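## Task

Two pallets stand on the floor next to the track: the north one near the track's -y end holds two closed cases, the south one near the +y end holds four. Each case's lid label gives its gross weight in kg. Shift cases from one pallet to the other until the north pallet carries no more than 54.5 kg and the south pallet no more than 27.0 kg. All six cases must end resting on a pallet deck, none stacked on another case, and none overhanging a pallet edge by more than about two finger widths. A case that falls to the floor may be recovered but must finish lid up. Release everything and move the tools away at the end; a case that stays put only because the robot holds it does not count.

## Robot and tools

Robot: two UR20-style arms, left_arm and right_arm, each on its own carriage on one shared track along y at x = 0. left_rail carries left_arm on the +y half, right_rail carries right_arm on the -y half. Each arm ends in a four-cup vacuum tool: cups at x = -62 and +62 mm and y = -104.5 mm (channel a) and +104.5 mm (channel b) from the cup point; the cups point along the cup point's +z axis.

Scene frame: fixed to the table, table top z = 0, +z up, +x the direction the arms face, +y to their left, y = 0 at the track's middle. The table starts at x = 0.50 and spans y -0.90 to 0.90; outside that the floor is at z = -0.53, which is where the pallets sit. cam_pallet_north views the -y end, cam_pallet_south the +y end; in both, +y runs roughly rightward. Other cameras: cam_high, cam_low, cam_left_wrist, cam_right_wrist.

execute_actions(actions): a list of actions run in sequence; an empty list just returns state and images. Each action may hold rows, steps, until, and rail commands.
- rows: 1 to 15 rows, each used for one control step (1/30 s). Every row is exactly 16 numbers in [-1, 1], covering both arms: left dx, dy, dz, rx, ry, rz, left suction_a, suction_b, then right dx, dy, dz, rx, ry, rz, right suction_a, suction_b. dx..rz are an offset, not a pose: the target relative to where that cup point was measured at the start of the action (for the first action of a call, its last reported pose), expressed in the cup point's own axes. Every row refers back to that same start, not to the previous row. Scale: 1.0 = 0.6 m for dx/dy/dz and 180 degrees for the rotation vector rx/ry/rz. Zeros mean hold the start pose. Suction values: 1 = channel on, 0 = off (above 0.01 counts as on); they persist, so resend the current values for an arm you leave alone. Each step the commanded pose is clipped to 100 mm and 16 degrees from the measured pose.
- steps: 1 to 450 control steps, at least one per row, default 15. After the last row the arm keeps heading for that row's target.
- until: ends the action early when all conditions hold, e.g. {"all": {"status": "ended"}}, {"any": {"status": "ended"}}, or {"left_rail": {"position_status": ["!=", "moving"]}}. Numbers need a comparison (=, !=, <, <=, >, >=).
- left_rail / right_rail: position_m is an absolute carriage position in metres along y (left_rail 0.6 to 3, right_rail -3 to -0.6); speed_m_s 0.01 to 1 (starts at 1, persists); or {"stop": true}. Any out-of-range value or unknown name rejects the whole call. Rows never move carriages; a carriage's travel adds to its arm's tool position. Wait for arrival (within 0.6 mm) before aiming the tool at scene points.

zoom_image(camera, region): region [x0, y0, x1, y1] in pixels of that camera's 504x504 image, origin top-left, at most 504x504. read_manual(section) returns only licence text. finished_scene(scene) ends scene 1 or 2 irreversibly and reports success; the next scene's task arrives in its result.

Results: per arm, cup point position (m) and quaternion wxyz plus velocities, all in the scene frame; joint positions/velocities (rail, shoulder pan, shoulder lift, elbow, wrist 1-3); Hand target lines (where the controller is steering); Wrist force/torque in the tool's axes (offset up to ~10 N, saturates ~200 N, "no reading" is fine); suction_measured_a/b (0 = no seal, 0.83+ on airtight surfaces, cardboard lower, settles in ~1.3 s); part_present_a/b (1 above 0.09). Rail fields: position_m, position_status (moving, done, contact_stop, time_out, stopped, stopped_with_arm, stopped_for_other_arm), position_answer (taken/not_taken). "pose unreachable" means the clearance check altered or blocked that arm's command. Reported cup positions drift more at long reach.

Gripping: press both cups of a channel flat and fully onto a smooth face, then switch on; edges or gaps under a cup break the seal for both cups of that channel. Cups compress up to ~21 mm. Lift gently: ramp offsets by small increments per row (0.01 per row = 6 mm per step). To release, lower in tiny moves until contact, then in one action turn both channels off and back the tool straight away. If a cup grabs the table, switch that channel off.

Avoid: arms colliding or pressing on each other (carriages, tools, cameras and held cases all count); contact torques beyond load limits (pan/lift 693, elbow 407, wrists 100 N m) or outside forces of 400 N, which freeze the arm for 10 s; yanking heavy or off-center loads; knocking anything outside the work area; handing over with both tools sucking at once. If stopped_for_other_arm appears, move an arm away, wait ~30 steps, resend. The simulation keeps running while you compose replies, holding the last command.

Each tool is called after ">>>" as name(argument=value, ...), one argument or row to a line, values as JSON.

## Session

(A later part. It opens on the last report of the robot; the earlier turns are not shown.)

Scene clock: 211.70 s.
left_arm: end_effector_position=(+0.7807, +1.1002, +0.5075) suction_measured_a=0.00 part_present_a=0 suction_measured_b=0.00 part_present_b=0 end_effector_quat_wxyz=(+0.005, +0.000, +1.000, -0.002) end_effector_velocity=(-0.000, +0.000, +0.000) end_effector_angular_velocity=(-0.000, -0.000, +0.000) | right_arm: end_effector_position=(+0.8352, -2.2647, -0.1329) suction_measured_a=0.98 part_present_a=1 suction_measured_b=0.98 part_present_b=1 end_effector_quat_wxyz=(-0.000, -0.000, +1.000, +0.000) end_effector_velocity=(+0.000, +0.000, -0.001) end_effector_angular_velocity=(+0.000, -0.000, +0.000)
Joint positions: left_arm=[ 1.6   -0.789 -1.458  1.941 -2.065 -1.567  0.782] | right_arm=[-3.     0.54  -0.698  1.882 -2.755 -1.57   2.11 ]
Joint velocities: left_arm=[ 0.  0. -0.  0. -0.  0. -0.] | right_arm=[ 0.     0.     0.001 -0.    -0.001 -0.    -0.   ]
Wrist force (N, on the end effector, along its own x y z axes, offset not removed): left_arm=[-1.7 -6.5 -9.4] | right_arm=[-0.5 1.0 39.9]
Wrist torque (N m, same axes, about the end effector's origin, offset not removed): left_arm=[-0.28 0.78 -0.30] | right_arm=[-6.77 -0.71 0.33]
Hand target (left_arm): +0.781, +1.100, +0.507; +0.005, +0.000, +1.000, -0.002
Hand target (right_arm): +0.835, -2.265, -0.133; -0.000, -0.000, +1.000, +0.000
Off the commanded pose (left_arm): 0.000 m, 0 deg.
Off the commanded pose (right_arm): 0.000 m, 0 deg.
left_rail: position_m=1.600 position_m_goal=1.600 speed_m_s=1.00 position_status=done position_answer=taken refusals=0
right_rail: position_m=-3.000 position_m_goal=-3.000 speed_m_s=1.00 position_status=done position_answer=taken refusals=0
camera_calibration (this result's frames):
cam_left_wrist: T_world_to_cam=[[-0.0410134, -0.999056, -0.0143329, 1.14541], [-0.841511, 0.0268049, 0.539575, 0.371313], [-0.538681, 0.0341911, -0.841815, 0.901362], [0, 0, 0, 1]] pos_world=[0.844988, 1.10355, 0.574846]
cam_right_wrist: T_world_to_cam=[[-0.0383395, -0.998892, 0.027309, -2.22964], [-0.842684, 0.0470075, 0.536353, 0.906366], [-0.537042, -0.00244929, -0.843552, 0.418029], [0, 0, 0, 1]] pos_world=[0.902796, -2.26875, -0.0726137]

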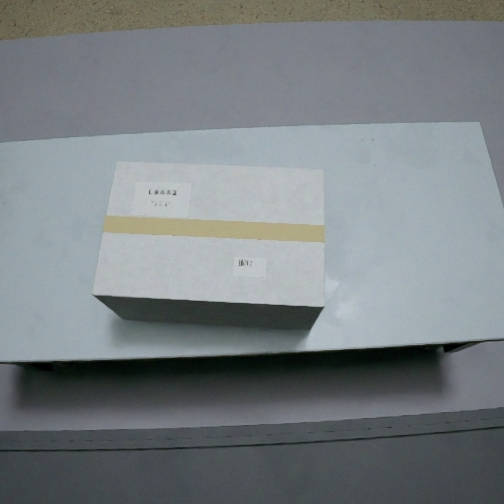

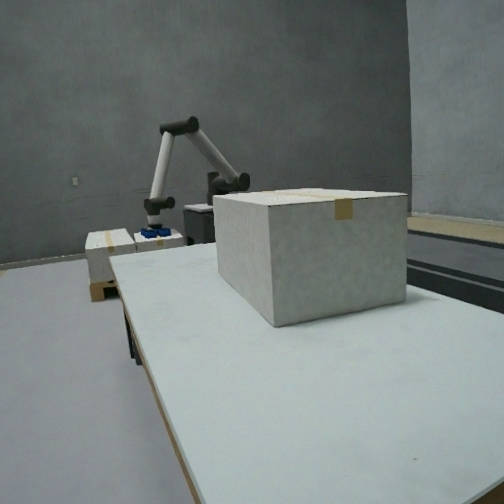

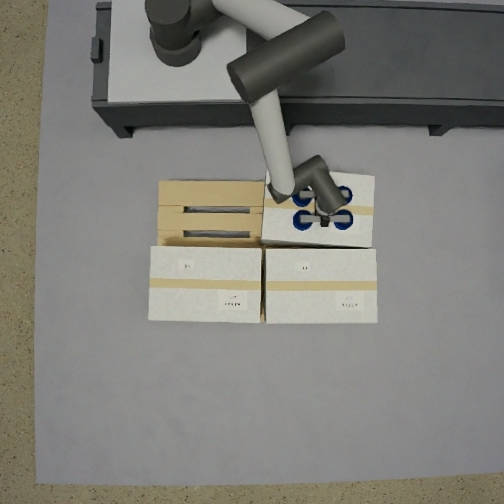

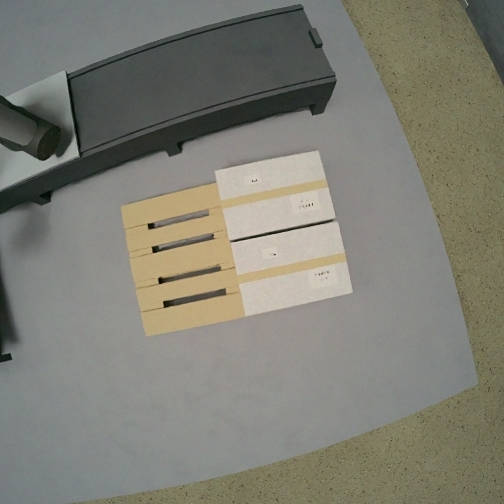

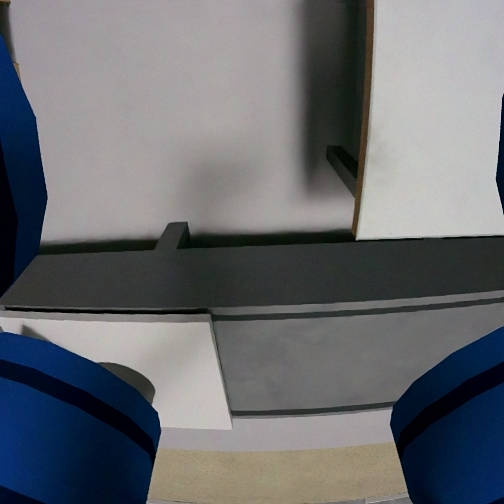

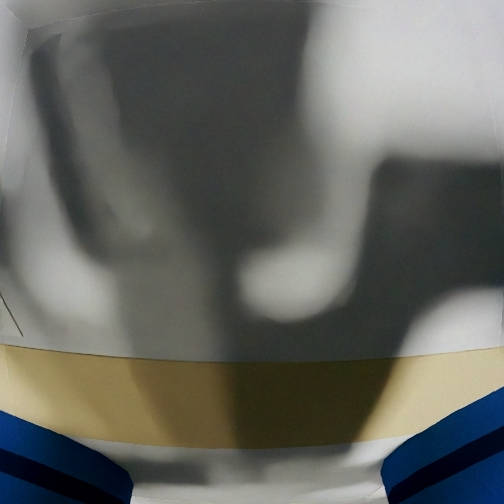

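>>> execute_actions(
  actions=[
    {"rows": [[0,0,0,0,0,0,0,0,0,0,0.008,0,0,0,1,1]], "steps": 15},
  ],
)

Scene clock: 214.47 s.
left_arm: end_effector_position=(+0.7807, +1.1002, +0.5074) suction_measured_a=0.00 part_present_a=0 suction_measured_b=0.00 part_present_b=0 end_effector_quat_wxyz=(+0.005, +0.000, +1.000, -0.002) end_effector_velocity=(-0.000, -0.000, -0.000) end_effector_angular_velocity=(+0.000, +0.000, +0.000) | right_arm: end_effector_position=(+0.8352, -2.2647, -0.1376) suction_measured_a=0.98 part_present_a=1 suction_measured_b=0.98 part_present_b=1 end_effector_quat_wxyz=(-0.000, -0.000, +1.000, +0.000) end_effector_velocity=(+0.000, +0.000, -0.001) end_effector_angular_velocity=(+0.000, -0.000, +0.000)
Joint positions: left_arm=[ 1.6   -0.789 -1.458  1.941 -2.065 -1.567  0.782] | right_arm=[-3.     0.54  -0.693  1.881 -2.759 -1.57   2.11 ]
Joint velocities: left_arm=[ 0. -0.  0.  0. -0. -0. -0.] | right_arm=[ 0.     0.     0.001 -0.    -0.001  0.     0.   ]
Wrist force (N, on the end effector, along its own x y z axes, offset not removed): left_arm=[-6.9 -0.4 -3.0] | right_arm=[-0.2 1.0 42.8]
Wrist torque (N m, same axes, about the end effector's origin, offset not removed): left_arm=[0.48 1.37 -0.48] | right_arm=[-6.69 -0.59 0.18]
Hand target (left_arm): +0.781, +1.100, +0.508; +0.005, +0.000, +1.000, -0.002
Hand target (right_arm): +0.835, -2.265, -0.138; -0.000, -0.000, +1.000, +0.000
Off the commanded pose (left_arm): 0.000 m, 0 deg.
Off the commanded pose (right_arm): 0.000 m, 0 deg.
left_rail: position_m=1.600 position_m_goal=1.600 speed_m_s=1.00 position_status=done position_answer=taken refusals=0
right_rail: position_m=-3.000 position_m_goal=-3.000 speed_m_s=1.00 position_status=done position_answer=taken refusals=0
camera_calibration (this result's frames):
cam_left_wrist: T_world_to_cam=[[-0.0410135, -0.999053, -0.0144912, 1.14546], [-0.841476, 0.0267172, 0.539634, 0.37148], [-0.538736, 0.0343263, -0.841775, 0.901126], [0, 0, 0, 1]] pos_world=[0.84504, 1.10352, 0.574681]
cam_right_wrist: T_world_to_cam=[[-0.0383403, -0.99889, 0.0273648, -2.22952], [-0.842697, 0.047038, 0.536329, 0.908947], [-0.537021, -0.00249727, -0.843565, 0.413976], [0, 0, 0, 1]] pos_world=[0.9028, -2.26877, -0.0772685]

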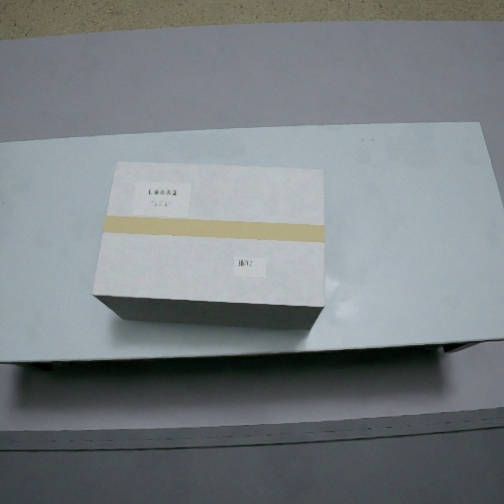

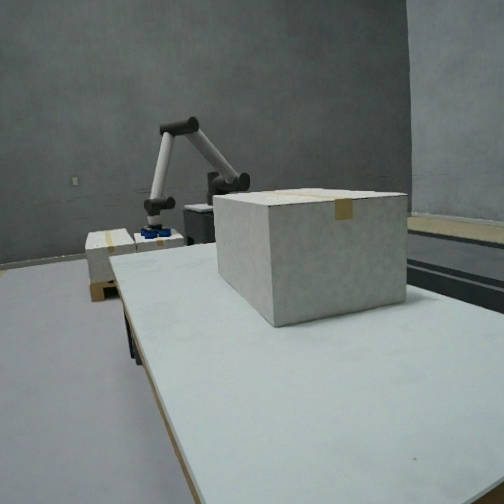

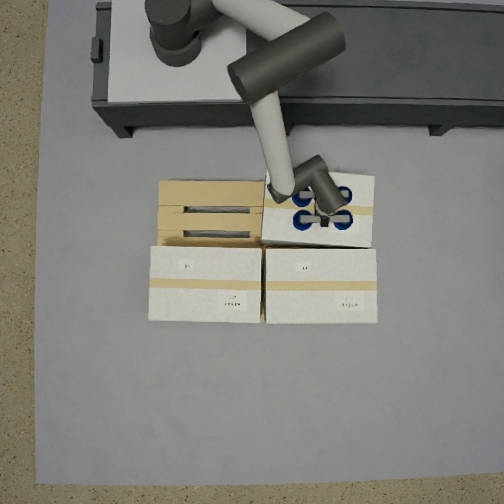

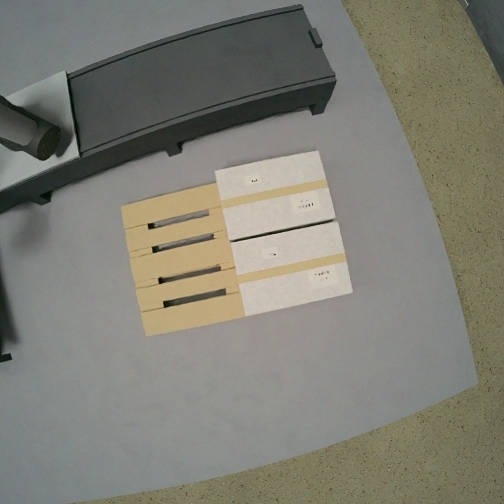

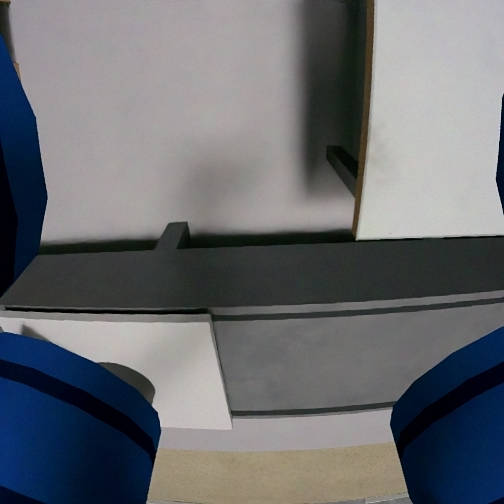

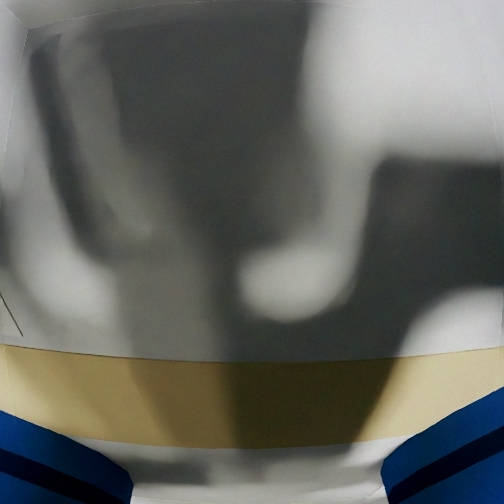

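>>> execute_actions(
  actions=[
    {"rows": [[0,0,0,0,0,0,0,0,0,0,0.006,0,0,0,1,1]], "steps": 15},
  ],
)

Scene clock: 218.87 s.
left_arm: end_effector_position=(+0.7807, +1.1002, +0.5075) suction_measured_a=0.00 part_present_a=0 suction_measured_b=0.00 part_present_b=0 end_effector_quat_wxyz=(+0.005, +0.000, +1.000, -0.002) end_effector_velocity=(-0.000, +0.000, +0.000) end_effector_angular_velocity=(-0.000, -0.000, -0.000) | right_arm: end_effector_position=(+0.8352, -2.2647, -0.1411) suction_measured_a=0.98 part_present_a=1 suction_measured_b=0.98 part_present_b=1 end_effector_quat_wxyz=(-0.000, -0.000, +1.000, +0.000) end_effector_velocity=(+0.000, +0.000, -0.001) end_effector_angular_velocity=(+0.000, -0.000, +0.000)
Joint positions: left_arm=[ 1.6   -0.789 -1.458  1.941 -2.065 -1.567  0.782] | right_arm=[-3.     0.54  -0.689  1.881 -2.762 -1.57   2.11 ]
Joint velocities: left_arm=[ 0.  0. -0.  0.  0. -0.  0.] | right_arm=[ 0.    -0.     0.001 -0.    -0.001  0.    -0.   ]
Wrist force (N, on the end effector, along its own x y z axes, offset not removed): left_arm=[-0.5 -1.0 -5.6] | right_arm=[2.0 4.2 41.2]
Wrist torque (N m, same axes, about the end effector's origin, offset not removed): left_arm=[0.22 0.54 -0.51] | right_arm=[-6.47 -1.20 0.12]
Hand target (left_arm): +0.781, +1.100, +0.507; +0.005, +0.000, +1.000, -0.002
Hand target (right_arm): +0.835, -2.265, -0.141; -0.000, -0.000, +1.000, +0.000
Off the commanded pose (left_arm): 0.000 m, 0 deg.
Off the commanded pose (right_arm): 0.000 m, 0 deg.
left_rail: position_m=1.600 position_m_goal=1.600 speed_m_s=1.00 position_status=done position_answer=taken refusals=0
right_rail: position_m=-3.000 position_m_goal=-3.000 speed_m_s=1.00 position_status=done position_answer=taken refusals=0
camera_calibration (this result's frames):
cam_left_wrist: T_world_to_cam=[[-0.0410135, -0.999056, -0.0143328, 1.14541], [-0.841511, 0.026805, 0.539575, 0.371313], [-0.538681, 0.0341911, -0.841816, 0.901362], [0, 0, 0, 1]] pos_world=[0.844988, 1.10355, 0.574846]
cam_right_wrist: T_world_to_cam=[[-0.0383391, -0.998891, 0.0273161, -2.22942], [-0.842678, 0.0470109, 0.536362, 0.910737], [-0.537052, -0.00245503, -0.843546, 0.411146], [0, 0, 0, 1]] pos_world=[0.902791, -2.26875, -0.0807653]

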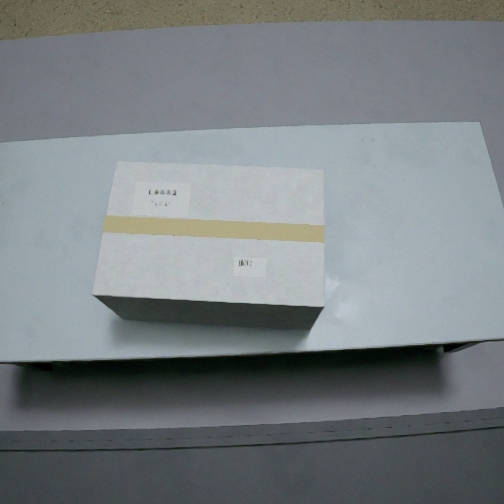

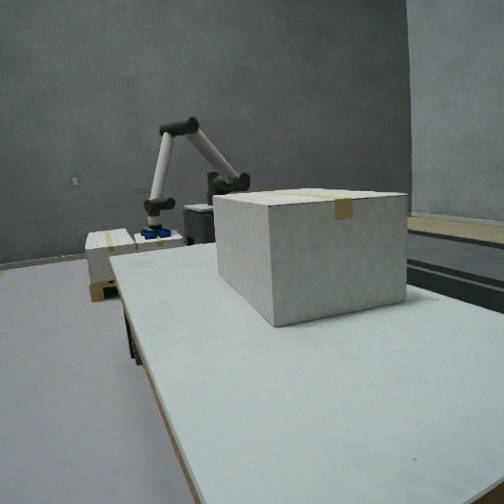

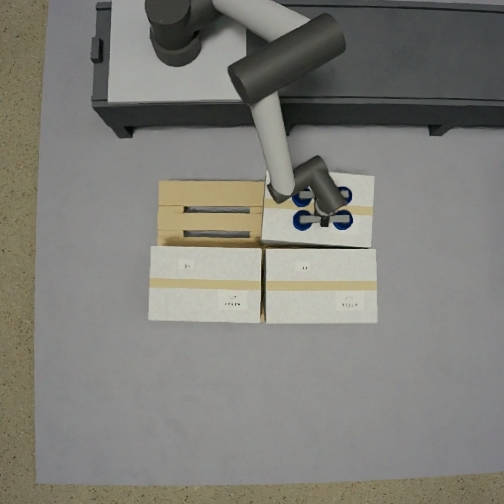

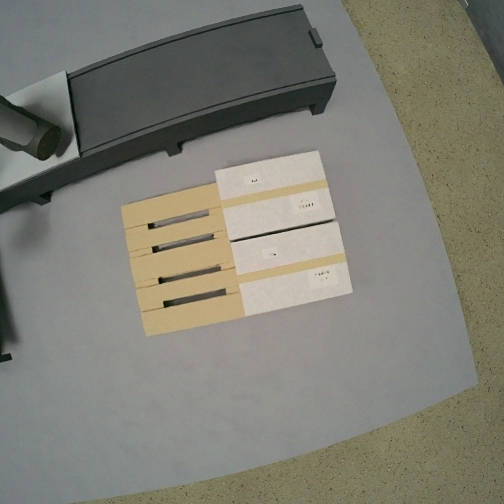

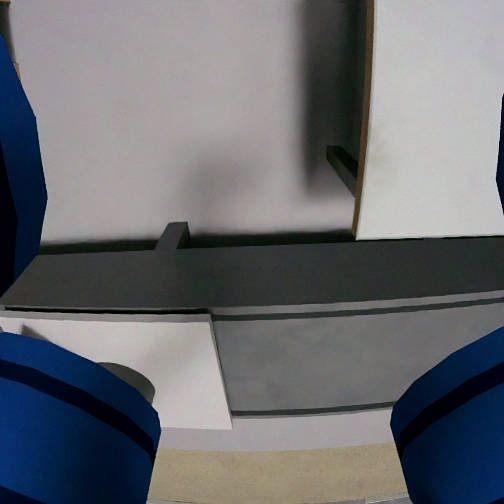

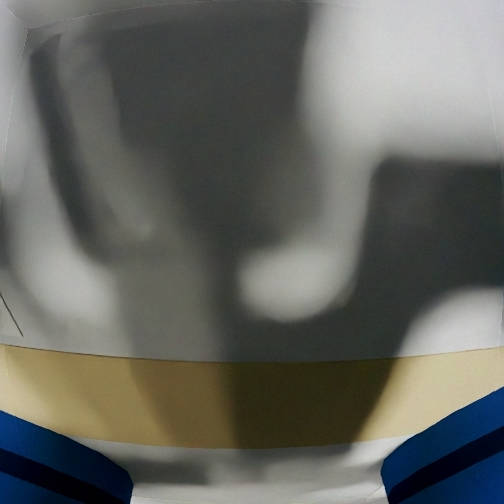

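>>> execute_actions(
  actions=[
    {"rows": [[0,0,0,0,0,0,0,0,0,0,0.006,0,0,0,1,1]], "steps": 15},
  ],
)

Scene clock: 221.37 s.
left_arm: end_effector_position=(+0.7807, +1.1002, +0.5074) suction_measured_a=0.00 part_present_a=0 suction_measured_b=0.00 part_present_b=0 end_effector_quat_wxyz=(+0.005, +0.000, +1.000, -0.002) end_effector_velocity=(+0.000, -0.000, -0.000) end_effector_angular_velocity=(+0.000, +0.000, -0.000) | right_arm: end_effector_position=(+0.8354, -2.2645, -0.1435) suction_measured_a=0.98 part_present_a=1 suction_measured_b=0.98 part_present_b=1 end_effector_quat_wxyz=(+0.000, -0.000, +1.000, +0.001) end_effector_velocity=(+0.000, +0.000, -0.001) end_effector_angular_velocity=(-0.000, +0.000, -0.000)
Joint positions: left_arm=[ 1.6   -0.789 -1.458  1.941 -2.065 -1.567  0.782] | right_arm=[-3.     0.54  -0.686  1.88  -2.766 -1.57   2.11 ]
Joint velocities: left_arm=[ 0. -0.  0. -0. -0. -0. -0.] | right_arm=[ 0.    -0.     0.001 -0.    -0.001 -0.     0.   ]
Wrist force (N, on the end effector, along its own x y z axes, offset not removed): left_arm=[-5.7 1.4 -2.1] | right_arm=[136.7 -89.2 -200.0]
Wrist torque (N m, same axes, about the end effector's origin, offset not removed): left_arm=[0.58 1.13 -0.18] | right_arm=[-10.60 -11.23 1.41]
Hand target (left_arm): +0.781, +1.100, +0.508; +0.005, +0.000, +1.000, -0.002
Hand target (right_arm): +0.835, -2.265, -0.145; -0.000, -0.000, +1.000, +0.000
Off the commanded pose (left_arm): 0.000 m, 0 deg.
Off the commanded pose (right_arm): 0.001 m, 0 deg.
left_rail: position_m=1.600 position_m_goal=1.600 speed_m_s=1.00 position_status=done position_answer=taken refusals=0
right_rail: position_m=-3.000 position_m_goal=-3.000 speed_m_s=1.00 position_status=done position_answer=taken refusals=0
camera_calibration (this result's frames):
cam_left_wrist: T_world_to_cam=[[-0.0410137, -0.999053, -0.0144909, 1.14546], [-0.841476, 0.0267175, 0.539634, 0.37148], [-0.538736, 0.0343261, -0.841775, 0.901127], [0, 0, 0, 1]] pos_world=[0.84504, 1.10352, 0.574682]
cam_right_wrist: T_world_to_cam=[[-0.0383237, -0.998903, 0.0268942, -2.22928], [-0.843099, 0.0467697, 0.535721, 0.911955], [-0.536392, -0.00214362, -0.843966, 0.409306], [0, 0, 0, 1]] pos_world=[0.902982, -2.26861, -0.0831582]

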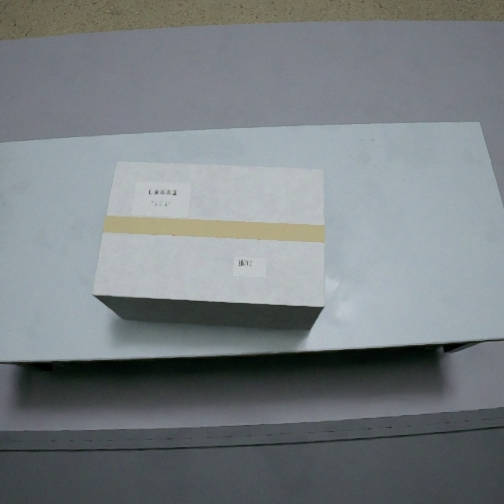

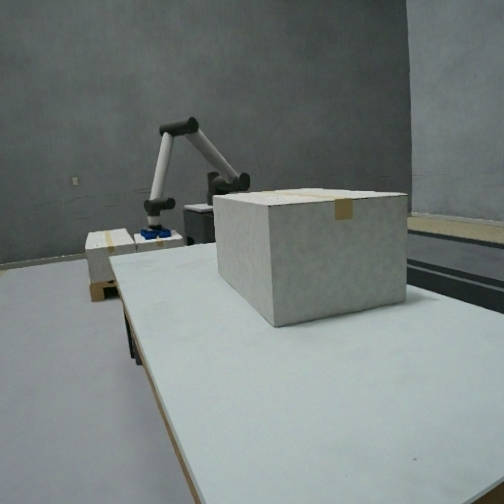

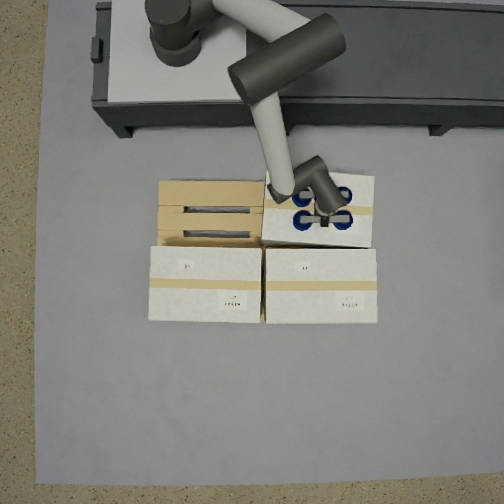

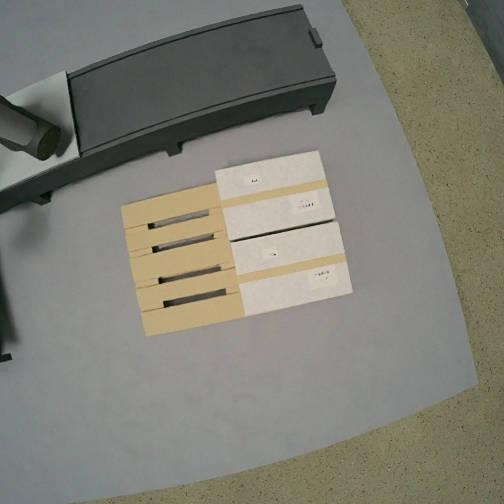

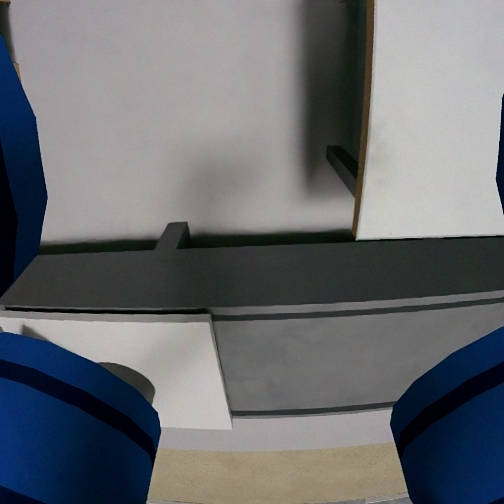

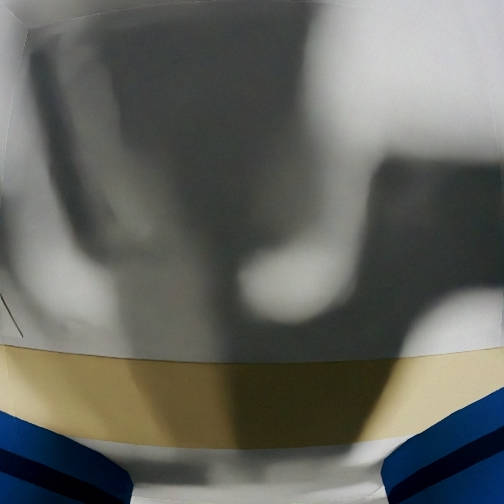

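>>> execute_actions(
  actions=[
    {"rows": [[0,0,0,0,0,0,0,0,0,0,-1,0,0,0,0,0]], "steps": 45},
    {"rows": [[0,0,0,0,0,0,0,0,0.087,-0.108,0,0,0,0,0,0]], "right_rail": {"position_m": -0.6}, "steps": 150, "until": {"all": {"status": "ended"}}},
    {"rows": [[0,0,0,0,0,0,0,0,0,0,0.25,0,0,0,1,1]], "steps": 30},
  ],
)

Scene clock: 232.63 s.
left_arm: end_effector_position=(+0.7807, +1.1002, +0.5074) suction_measured_a=0.00 part_present_a=0 suction_measured_b=0.00 part_present_b=0 end_effector_quat_wxyz=(+0.005, +0.000, +1.000, -0.002) end_effector_velocity=(-0.000, +0.000, +0.000) end_effector_angular_velocity=(-0.000, +0.000, -0.000) | right_arm: end_effector_position=(+0.8355, -2.2625, -0.1427) suction_measured_a=0.98 part_present_a=1 suction_measured_b=0.98 part_present_b=1 end_effector_quat_wxyz=(+0.000, -0.000, +1.000, +0.001) end_effector_velocity=(-0.000, -0.000, -0.000) end_effector_angular_velocity=(-0.000, +0.000, +0.000)
Joint positions: left_arm=[ 1.6   -0.789 -1.458  1.941 -2.065 -1.567  0.782] | right_arm=[-2.998  0.54  -0.687  1.88  -2.766 -1.57   2.11 ]
Joint velocities: left_arm=[ 0.  0. -0.  0.  0. -0.  0.] | right_arm=[ 0.  0.  0. -0.  0. -0. -0.]
Wrist force (N, on the end effector, along its own x y z axes, offset not removed): left_arm=[-5.6 -7.4 -2.8] | right_arm=[17.6 -5.9 -6.4]
Wrist torque (N m, same axes, about the end effector's origin, offset not removed): left_arm=[-0.64 1.19 -0.50] | right_arm=[-5.56 -4.52 -0.52]
Hand target (left_arm): +0.781, +1.100, +0.507; +0.005, +0.000, +1.000, -0.002
Hand target (right_arm): +0.835, -2.262, -0.143; +0.000, -0.000, +1.000, +0.001
Off the commanded pose (left_arm): 0.000 m, 0 deg.
Off the commanded pose (right_arm): 0.150 m, 0 deg.
FORCE FAULT: contact force on the right arm reached its limit, and that arm stopped for 10 seconds. The contact can be on any part of that arm, not only on its tool. That arm ran no command of this call. That arm holds still and accepts commands again. Move the arm away from the contact; if what it grips holds it there, let go first. Pushing or pulling that hard again can fault the arm again.
left_rail: position_m=1.600 position_m_goal=1.600 speed_m_s=1.00 position_status=done position_answer=taken refusals=0
right_rail: position_m=-2.998 position_m_goal=-2.998 speed_m_s=1.00 position_status=stopped_with_arm position_answer=taken refusals=0
camera_calibration (this result's frames):
cam_left_wrist: T_world_to_cam=[[-0.0410138, -0.999053, -0.0144915, 1.14547], [-0.841474, 0.0267172, 0.539637, 0.371463], [-0.538739, 0.0343268, -0.841773, 0.901134], [0, 0, 0, 1]] pos_world=[0.845033, 1.10353, 0.574694]
cam_right_wrist: T_world_to_cam=[[-0.0383419, -0.998915, 0.0264454, -2.22735], [-0.843476, 0.0465432, 0.535147, 0.911201], [-0.535797, -0.00178748, -0.844345, 0.410292], [0, 0, 0, 1]] pos_world=[0.903008, -2.26661, -0.0822952]

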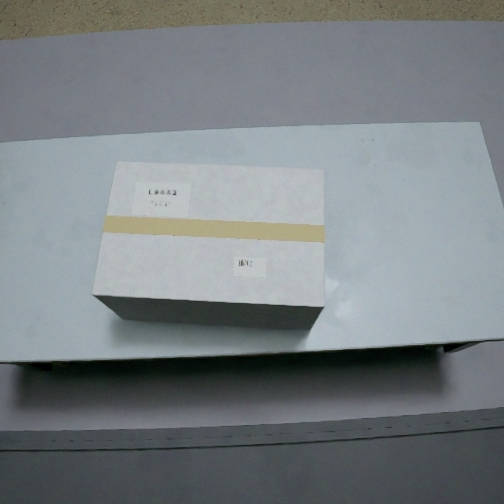

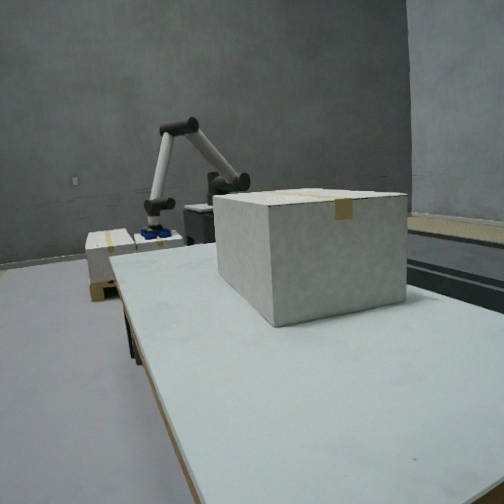

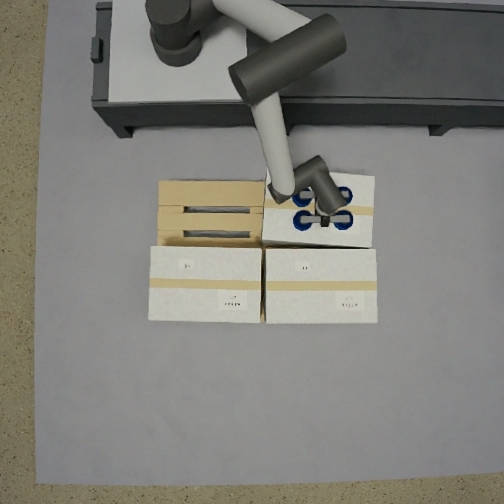

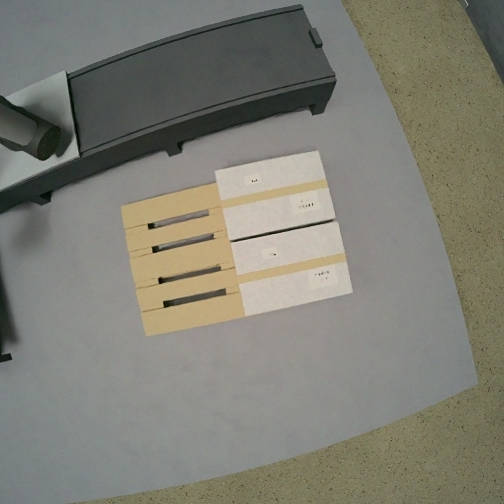

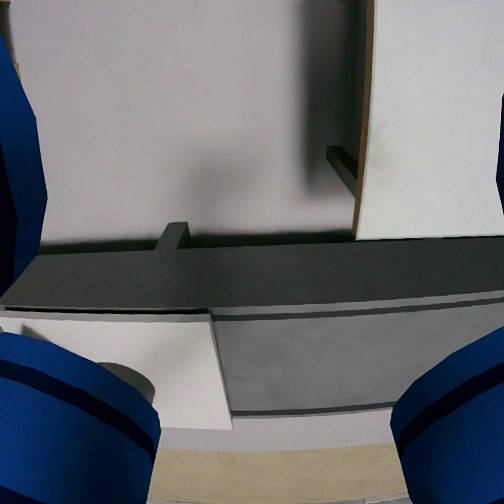

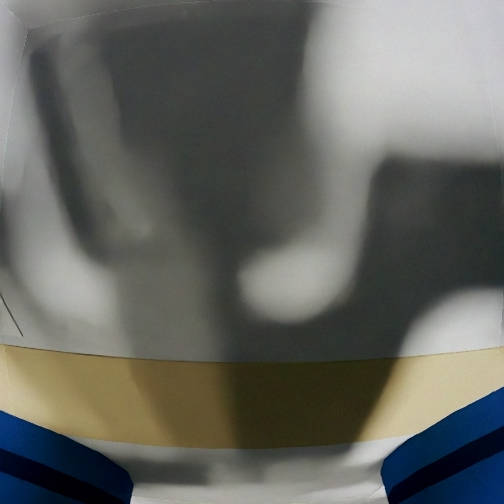

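The press faulted while I was thinking. Retry.

>>> execute_actions(
  actions=[
    {"rows": [[0,0,0,0,0,0,0,0,0,0,-1,0,0,0,0,0]], "steps": 45},
    {"rows": [[0,0,0,0,0,0,0,0,0.087,-0.112,0,0,0,0,0,0]], "right_rail": {"position_m": -0.6}, "steps": 150, "until": {"all": {"status": "ended"}}},
    {"rows": [[0,0,0,0,0,0,0,0,0,0,0.25,0,0,0,1,1]], "steps": 30},
  ],
)

Scene clock: 243.07 s.
left_arm: end_effector_position=(+0.7807, +1.1002, +0.5074) suction_measured_a=0.00 part_present_a=0 suction_measured_b=0.00 part_present_b=0 end_effector_quat_wxyz=(+0.005, +0.000, +1.000, -0.002) end_effector_velocity=(-0.000, +0.000, +0.000) end_effector_angular_velocity=(-0.000, -0.000, -0.000) | right_arm: end_effector_position=(+0.7829, +0.0685, +0.3000) suction_measured_a=0.01 part_present_a=0 suction_measured_b=0.01 part_present_b=0 end_effector_quat_wxyz=(+0.001, -0.000, +1.000, +0.002) end_effector_velocity=(+0.000, +0.000, -0.002) end_effector_angular_velocity=(+0.001, -0.000, +0.000)
Joint positions: left_arm=[ 1.6   -0.789 -1.458  1.941 -2.065 -1.567  0.782] | right_arm=[-0.6    0.51  -1.201  1.943 -2.317 -1.57   2.08 ]
Joint velocities: left_arm=[ 0.  0. -0.  0.  0. -0.  0.] | right_arm=[ 0.     0.     0.002  0.001 -0.003  0.001  0.   ]
Wrist force (N, on the end effector, along its own x y z axes, offset not removed): left_arm=[-13.3 -4.7 -5.3] | right_arm=[2.0 0.8 -4.3]
Wrist torque (N m, same axes, about the end effector's origin, offset not removed): left_arm=[-0.17 2.27 -0.57] | right_arm=[0.52 0.25 0.16]
Hand target (left_arm): +0.781, +1.100, +0.507; +0.005, +0.000, +1.000, -0.002
Hand target (right_arm): +0.783, +0.068, +0.300; +0.001, -0.000, +1.000, +0.002
Off the commanded pose (left_arm): 0.000 m, 0 deg.
Off the commanded pose (right_arm): 0.000 m, 0 deg.
left_rail: position_m=1.600 position_m_goal=1.600 speed_m_s=1.00 position_status=done position_answer=taken refusals=0
right_rail: position_m=-0.600 position_m_goal=-0.600 speed_m_s=1.00 position_status=done position_answer=taken refusals=0
camera_calibration (this result's frames):
cam_left_wrist: T_world_to_cam=[[-0.0410138, -0.999053, -0.0144914, 1.14547], [-0.841474, 0.0267172, 0.539637, 0.371463], [-0.538739, 0.0343267, -0.841773, 0.901134], [0, 0, 0, 1]] pos_world=[0.845033, 1.10353, 0.574695]
cam_right_wrist: T_world_to_cam=[[-0.0384045, -0.998951, 0.0249513, 0.0878267], [-0.844574, 0.0457945, 0.533477, 0.522879], [-0.534059, -0.000585331, -0.845447, 0.758963], [0, 0, 0, 1]] pos_world=[0.850314, 0.0642338, 0.360528]

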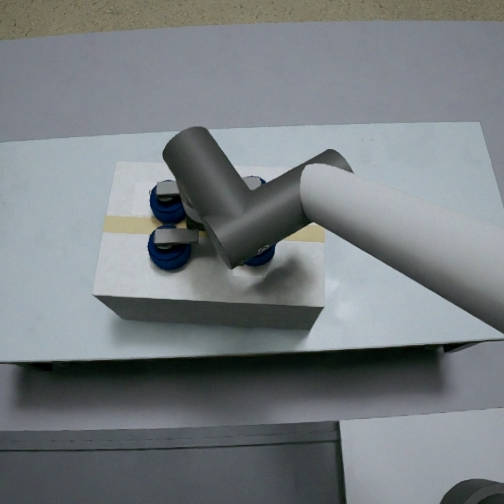

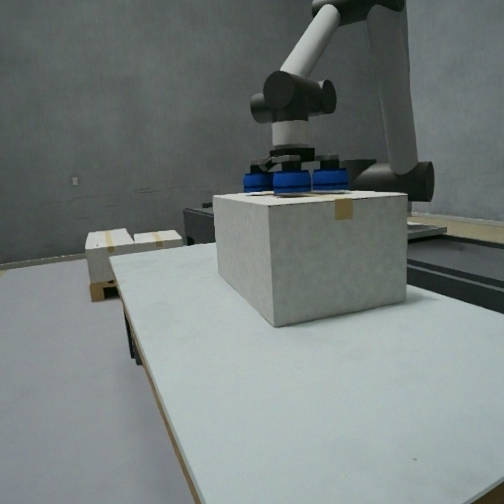

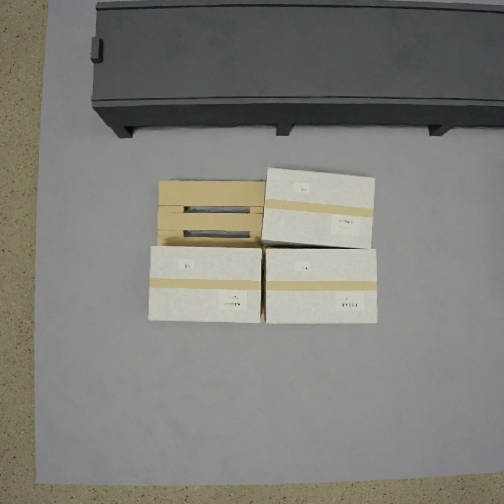

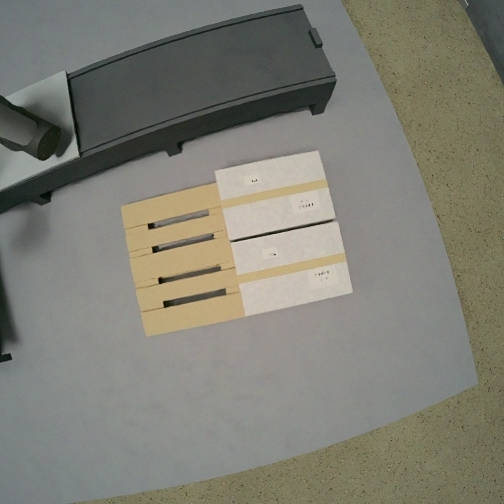

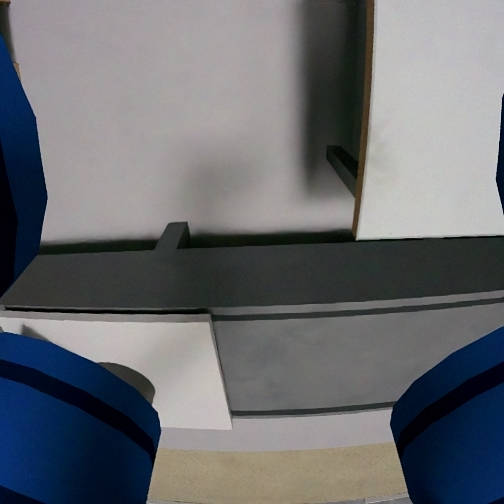

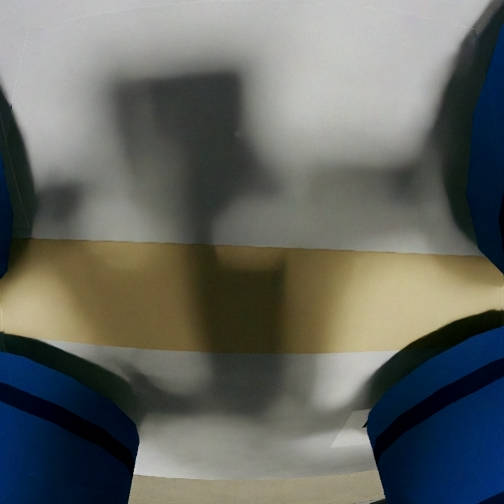

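>>> execute_actions(
  actions=[
    {"rows": [[0,0,0,0,0,0,0,0,0,0,0.015,0,0,0,1,1],[0,0,0,0,0,0,0,0,0,0,0.033,0,0,0,1,1]], "steps": 40},
  ],
)

Scene clock: 248.40 s.
left_arm: end_effector_position=(+0.7807, +1.1002, +0.5074) suction_measured_a=0.00 part_present_a=0 suction_measured_b=0.00 part_present_b=0 end_effector_quat_wxyz=(+0.005, +0.000, +1.000, -0.002) end_effector_velocity=(-0.000, +0.000, +0.000) end_effector_angular_velocity=(-0.000, -0.000, +0.000) | right_arm: end_effector_position=(+0.7830, +0.0684, +0.2802) suction_measured_a=0.98 part_present_a=1 suction_measured_b=0.98 part_present_b=1 end_effector_quat_wxyz=(+0.002, -0.000, +1.000, +0.002) end_effector_velocity=(+0.000, -0.000, -0.000) end_effector_angular_velocity=(-0.000, +0.000, -0.000)
Joint positions: left_arm=[ 1.6   -0.789 -1.458  1.941 -2.065 -1.567  0.782] | right_arm=[-0.6    0.51  -1.184  1.953 -2.344 -1.57   2.08 ]
Joint velocities: left_arm=[ 0. -0. -0.  0. -0.  0. -0.] | right_arm=[ 0. -0.  0.  0. -0. -0. -0.]
Wrist force (N, on the end effector, along its own x y z axes, offset not removed): left_arm=[-5.6 -4.8 -0.1] | right_arm=[-2.3 2.1 -11.8]
Wrist torque (N m, same axes, about the end effector's origin, offset not removed): left_arm=[-0.11 1.09 -0.49] | right_arm=[6.20 2.14 0.10]
Hand target (left_arm): +0.781, +1.100, +0.507; +0.005, +0.000, +1.000, -0.002
Hand target (right_arm): +0.783, +0.068, +0.280; +0.001, -0.000, +1.000, +0.002
Off the commanded pose (left_arm): 0.000 m, 0 deg.
Off the commanded pose (right_arm): 0.000 m, 0 deg.
left_rail: position_m=1.600 position_m_goal=1.600 speed_m_s=1.00 position_status=done position_answer=taken refusals=0
right_rail: position_m=-0.600 position_m_goal=-0.600 speed_m_s=1.00 position_status=done position_answer=taken refusals=0
camera_calibration (this result's frames):
cam_left_wrist: T_world_to_cam=[[-0.0410139, -0.999053, -0.0144915, 1.14547], [-0.841474, 0.0267172, 0.539637, 0.371463], [-0.538739, 0.0343269, -0.841773, 0.901134], [0, 0, 0, 1]] pos_world=[0.845032, 1.10353, 0.574694]
cam_right_wrist: T_world_to_cam=[[-0.0383966, -0.998951, 0.0249514, 0.0883104], [-0.844579, 0.0457878, 0.53347, 0.533508], [-0.534053, -0.000590011, -0.845451, 0.742248], [0, 0, 0, 1]] pos_world=[0.850379, 0.0642276, 0.340721]

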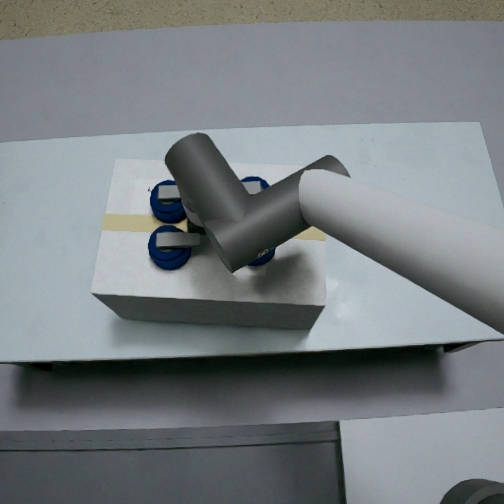

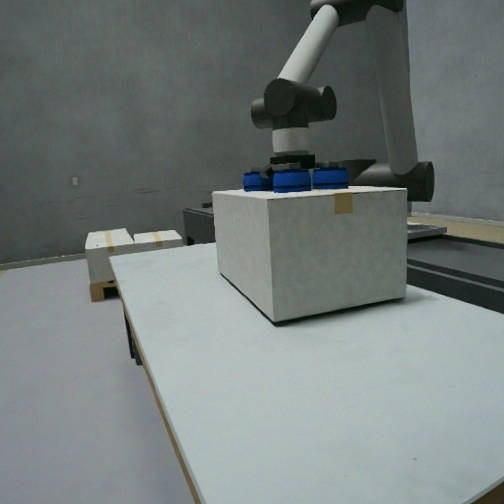

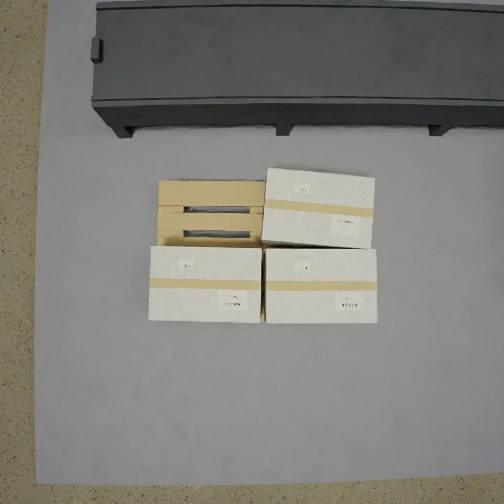

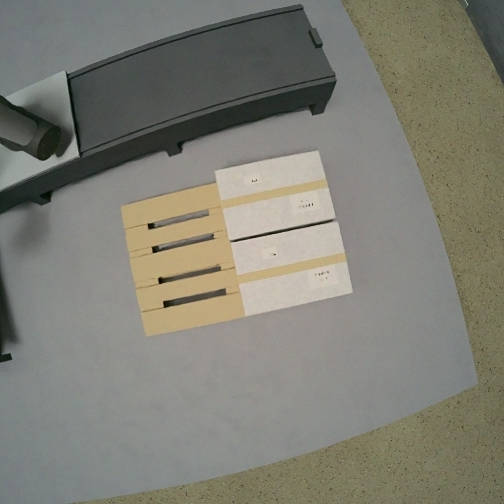

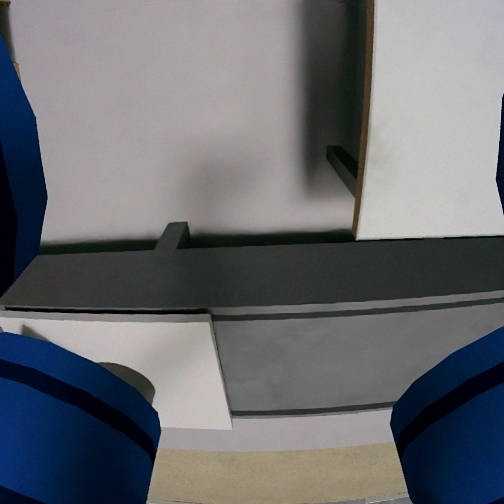

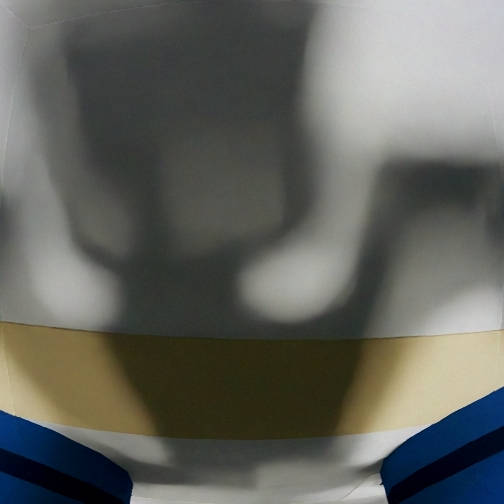

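>>> execute_actions(
  actions=[
    {"rows": [[0,0,0,0,0,0,0,0,0,0,-0.03,0,0,0,1,1],[0,0,0,0,0,0,0,0,0,0,-0.08,0,0,0,1,1],[0,0,0,0,0,0,0,0,0,0,-0.33,0,0,0,1,1]], "steps": 30},
    {"rows": [[0,0,0,0,0,0,0,0,-0.087,-0.947,0,0,0,0,1,1]], "right_rail": {"position_m": -3.0}, "steps": 150, "until": {"all": {"status": "ended"}}},
    {"rows": [[0,0,0,0,0,0,0,0,0,0,0.87,0,0,0,1,1]], "steps": 50},
  ],
)

Scene clock: 259.07 s.
left_arm: end_effector_position=(+0.7807, +1.1002, +0.5074) suction_measured_a=0.00 part_present_a=0 suction_measured_b=0.00 part_present_b=0 end_effector_quat_wxyz=(+0.005, +0.000, +1.000, -0.002) end_effector_velocity=(-0.000, +0.000, +0.000) end_effector_angular_velocity=(-0.000, -0.000, +0.000) | right_arm: end_effector_position=(+0.8365, -2.8994, -0.0450) suction_measured_a=0.98 part_present_a=1 suction_measured_b=0.98 part_present_b=1 end_effector_quat_wxyz=(+0.002, -0.000, +1.000, +0.002) end_effector_velocity=(+0.003, -0.000, -0.007) end_effector_angular_velocity=(-0.000, -0.003, -0.000)
Joint positions: left_arm=[ 1.6   -0.789 -1.458  1.941 -2.065 -1.567  0.782] | right_arm=[-3.    -0.123 -0.915  2.303 -2.962 -1.567  1.447]
Joint velocities: left_arm=[ 0. -0. -0.  0. -0. -0. -0.] | right_arm=[ 0.     0.     0.012 -0.004 -0.011  0.     0.001]
Wrist force (N, on the end effector, along its own x y z axes, offset not removed): left_arm=[-3.7 -1.8 -6.6] | right_arm=[48.4 8.8 -25.7]
Wrist torque (N m, same axes, about the end effector's origin, offset not removed): left_arm=[-0.02 0.96 -0.20] | right_arm=[1.09 5.83 -13.95]
Hand target (left_arm): +0.781, +1.100, +0.507; +0.005, +0.000, +1.000, -0.002
Hand target (right_arm): +0.837, -2.899, -0.046; +0.002, -0.000, +1.000, +0.002
Off the commanded pose (left_arm): 0.000 m, 0 deg.
Off the commanded pose (right_arm): 0.001 m, 0 deg.
left_rail: position_m=1.600 position_m_goal=1.600 speed_m_s=1.00 position_status=done position_answer=taken refusals=0
right_rail: position_m=-3.000 position_m_goal=-3.000 speed_m_s=1.00 position_status=done position_answer=taken refusals=0
camera_calibration (this result's frames):
cam_left_wrist: T_world_to_cam=[[-0.0410139, -0.999053, -0.0144914, 1.14547], [-0.841474, 0.0267173, 0.539637, 0.371463], [-0.538739, 0.0343267, -0.841773, 0.901134], [0, 0, 0, 1]] pos_world=[0.845032, 1.10353, 0.574694]
cam_right_wrist: T_world_to_cam=[[-0.038415, -0.998959, 0.0246083, -2.86632], [-0.844701, 0.0456201, 0.533291, 0.887668], [-0.533859, -0.00030022, -0.845574, 0.494792], [0, 0, 0, 1]] pos_world=[0.903853, -2.90368, 0.0155323]

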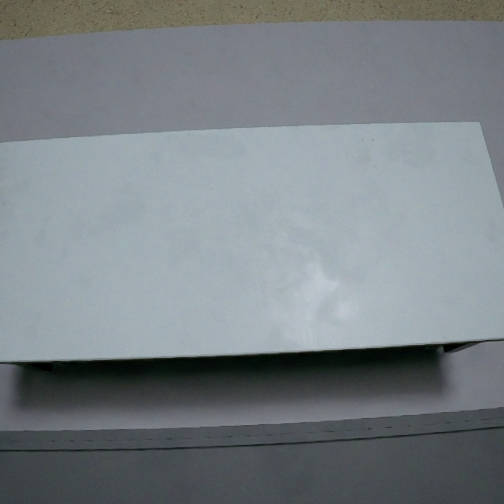

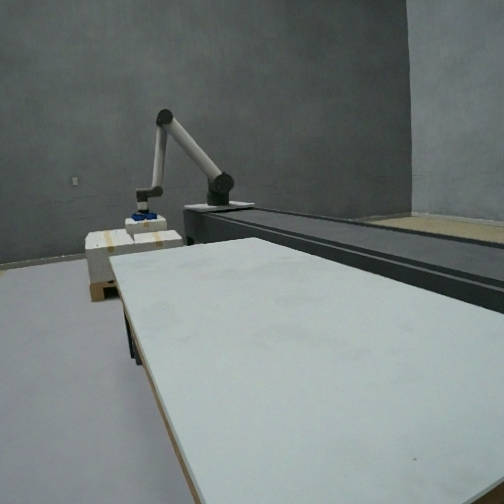

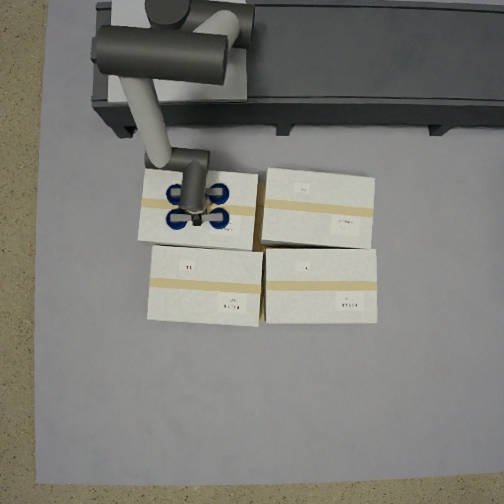

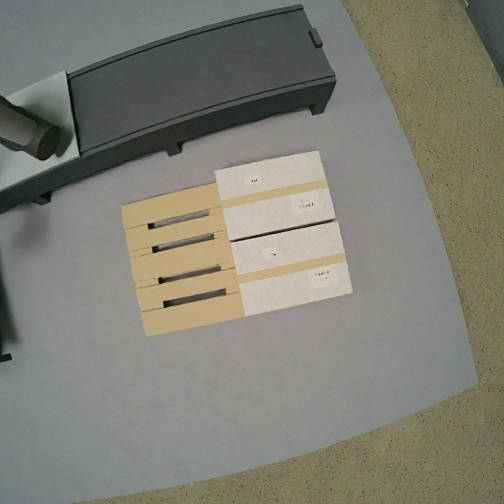

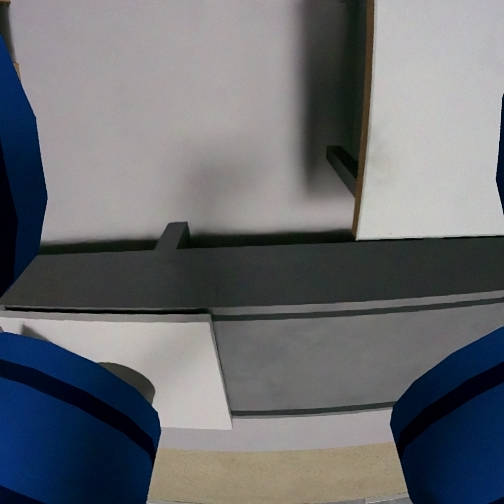

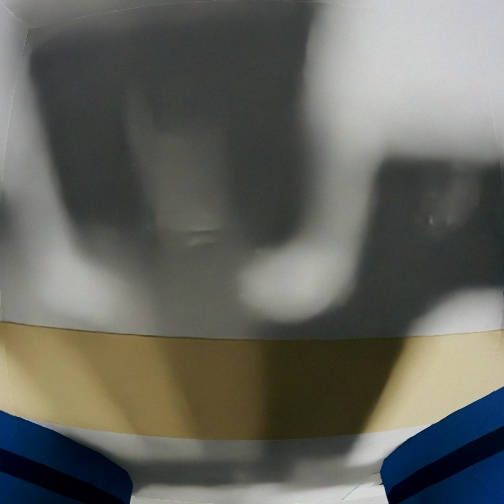

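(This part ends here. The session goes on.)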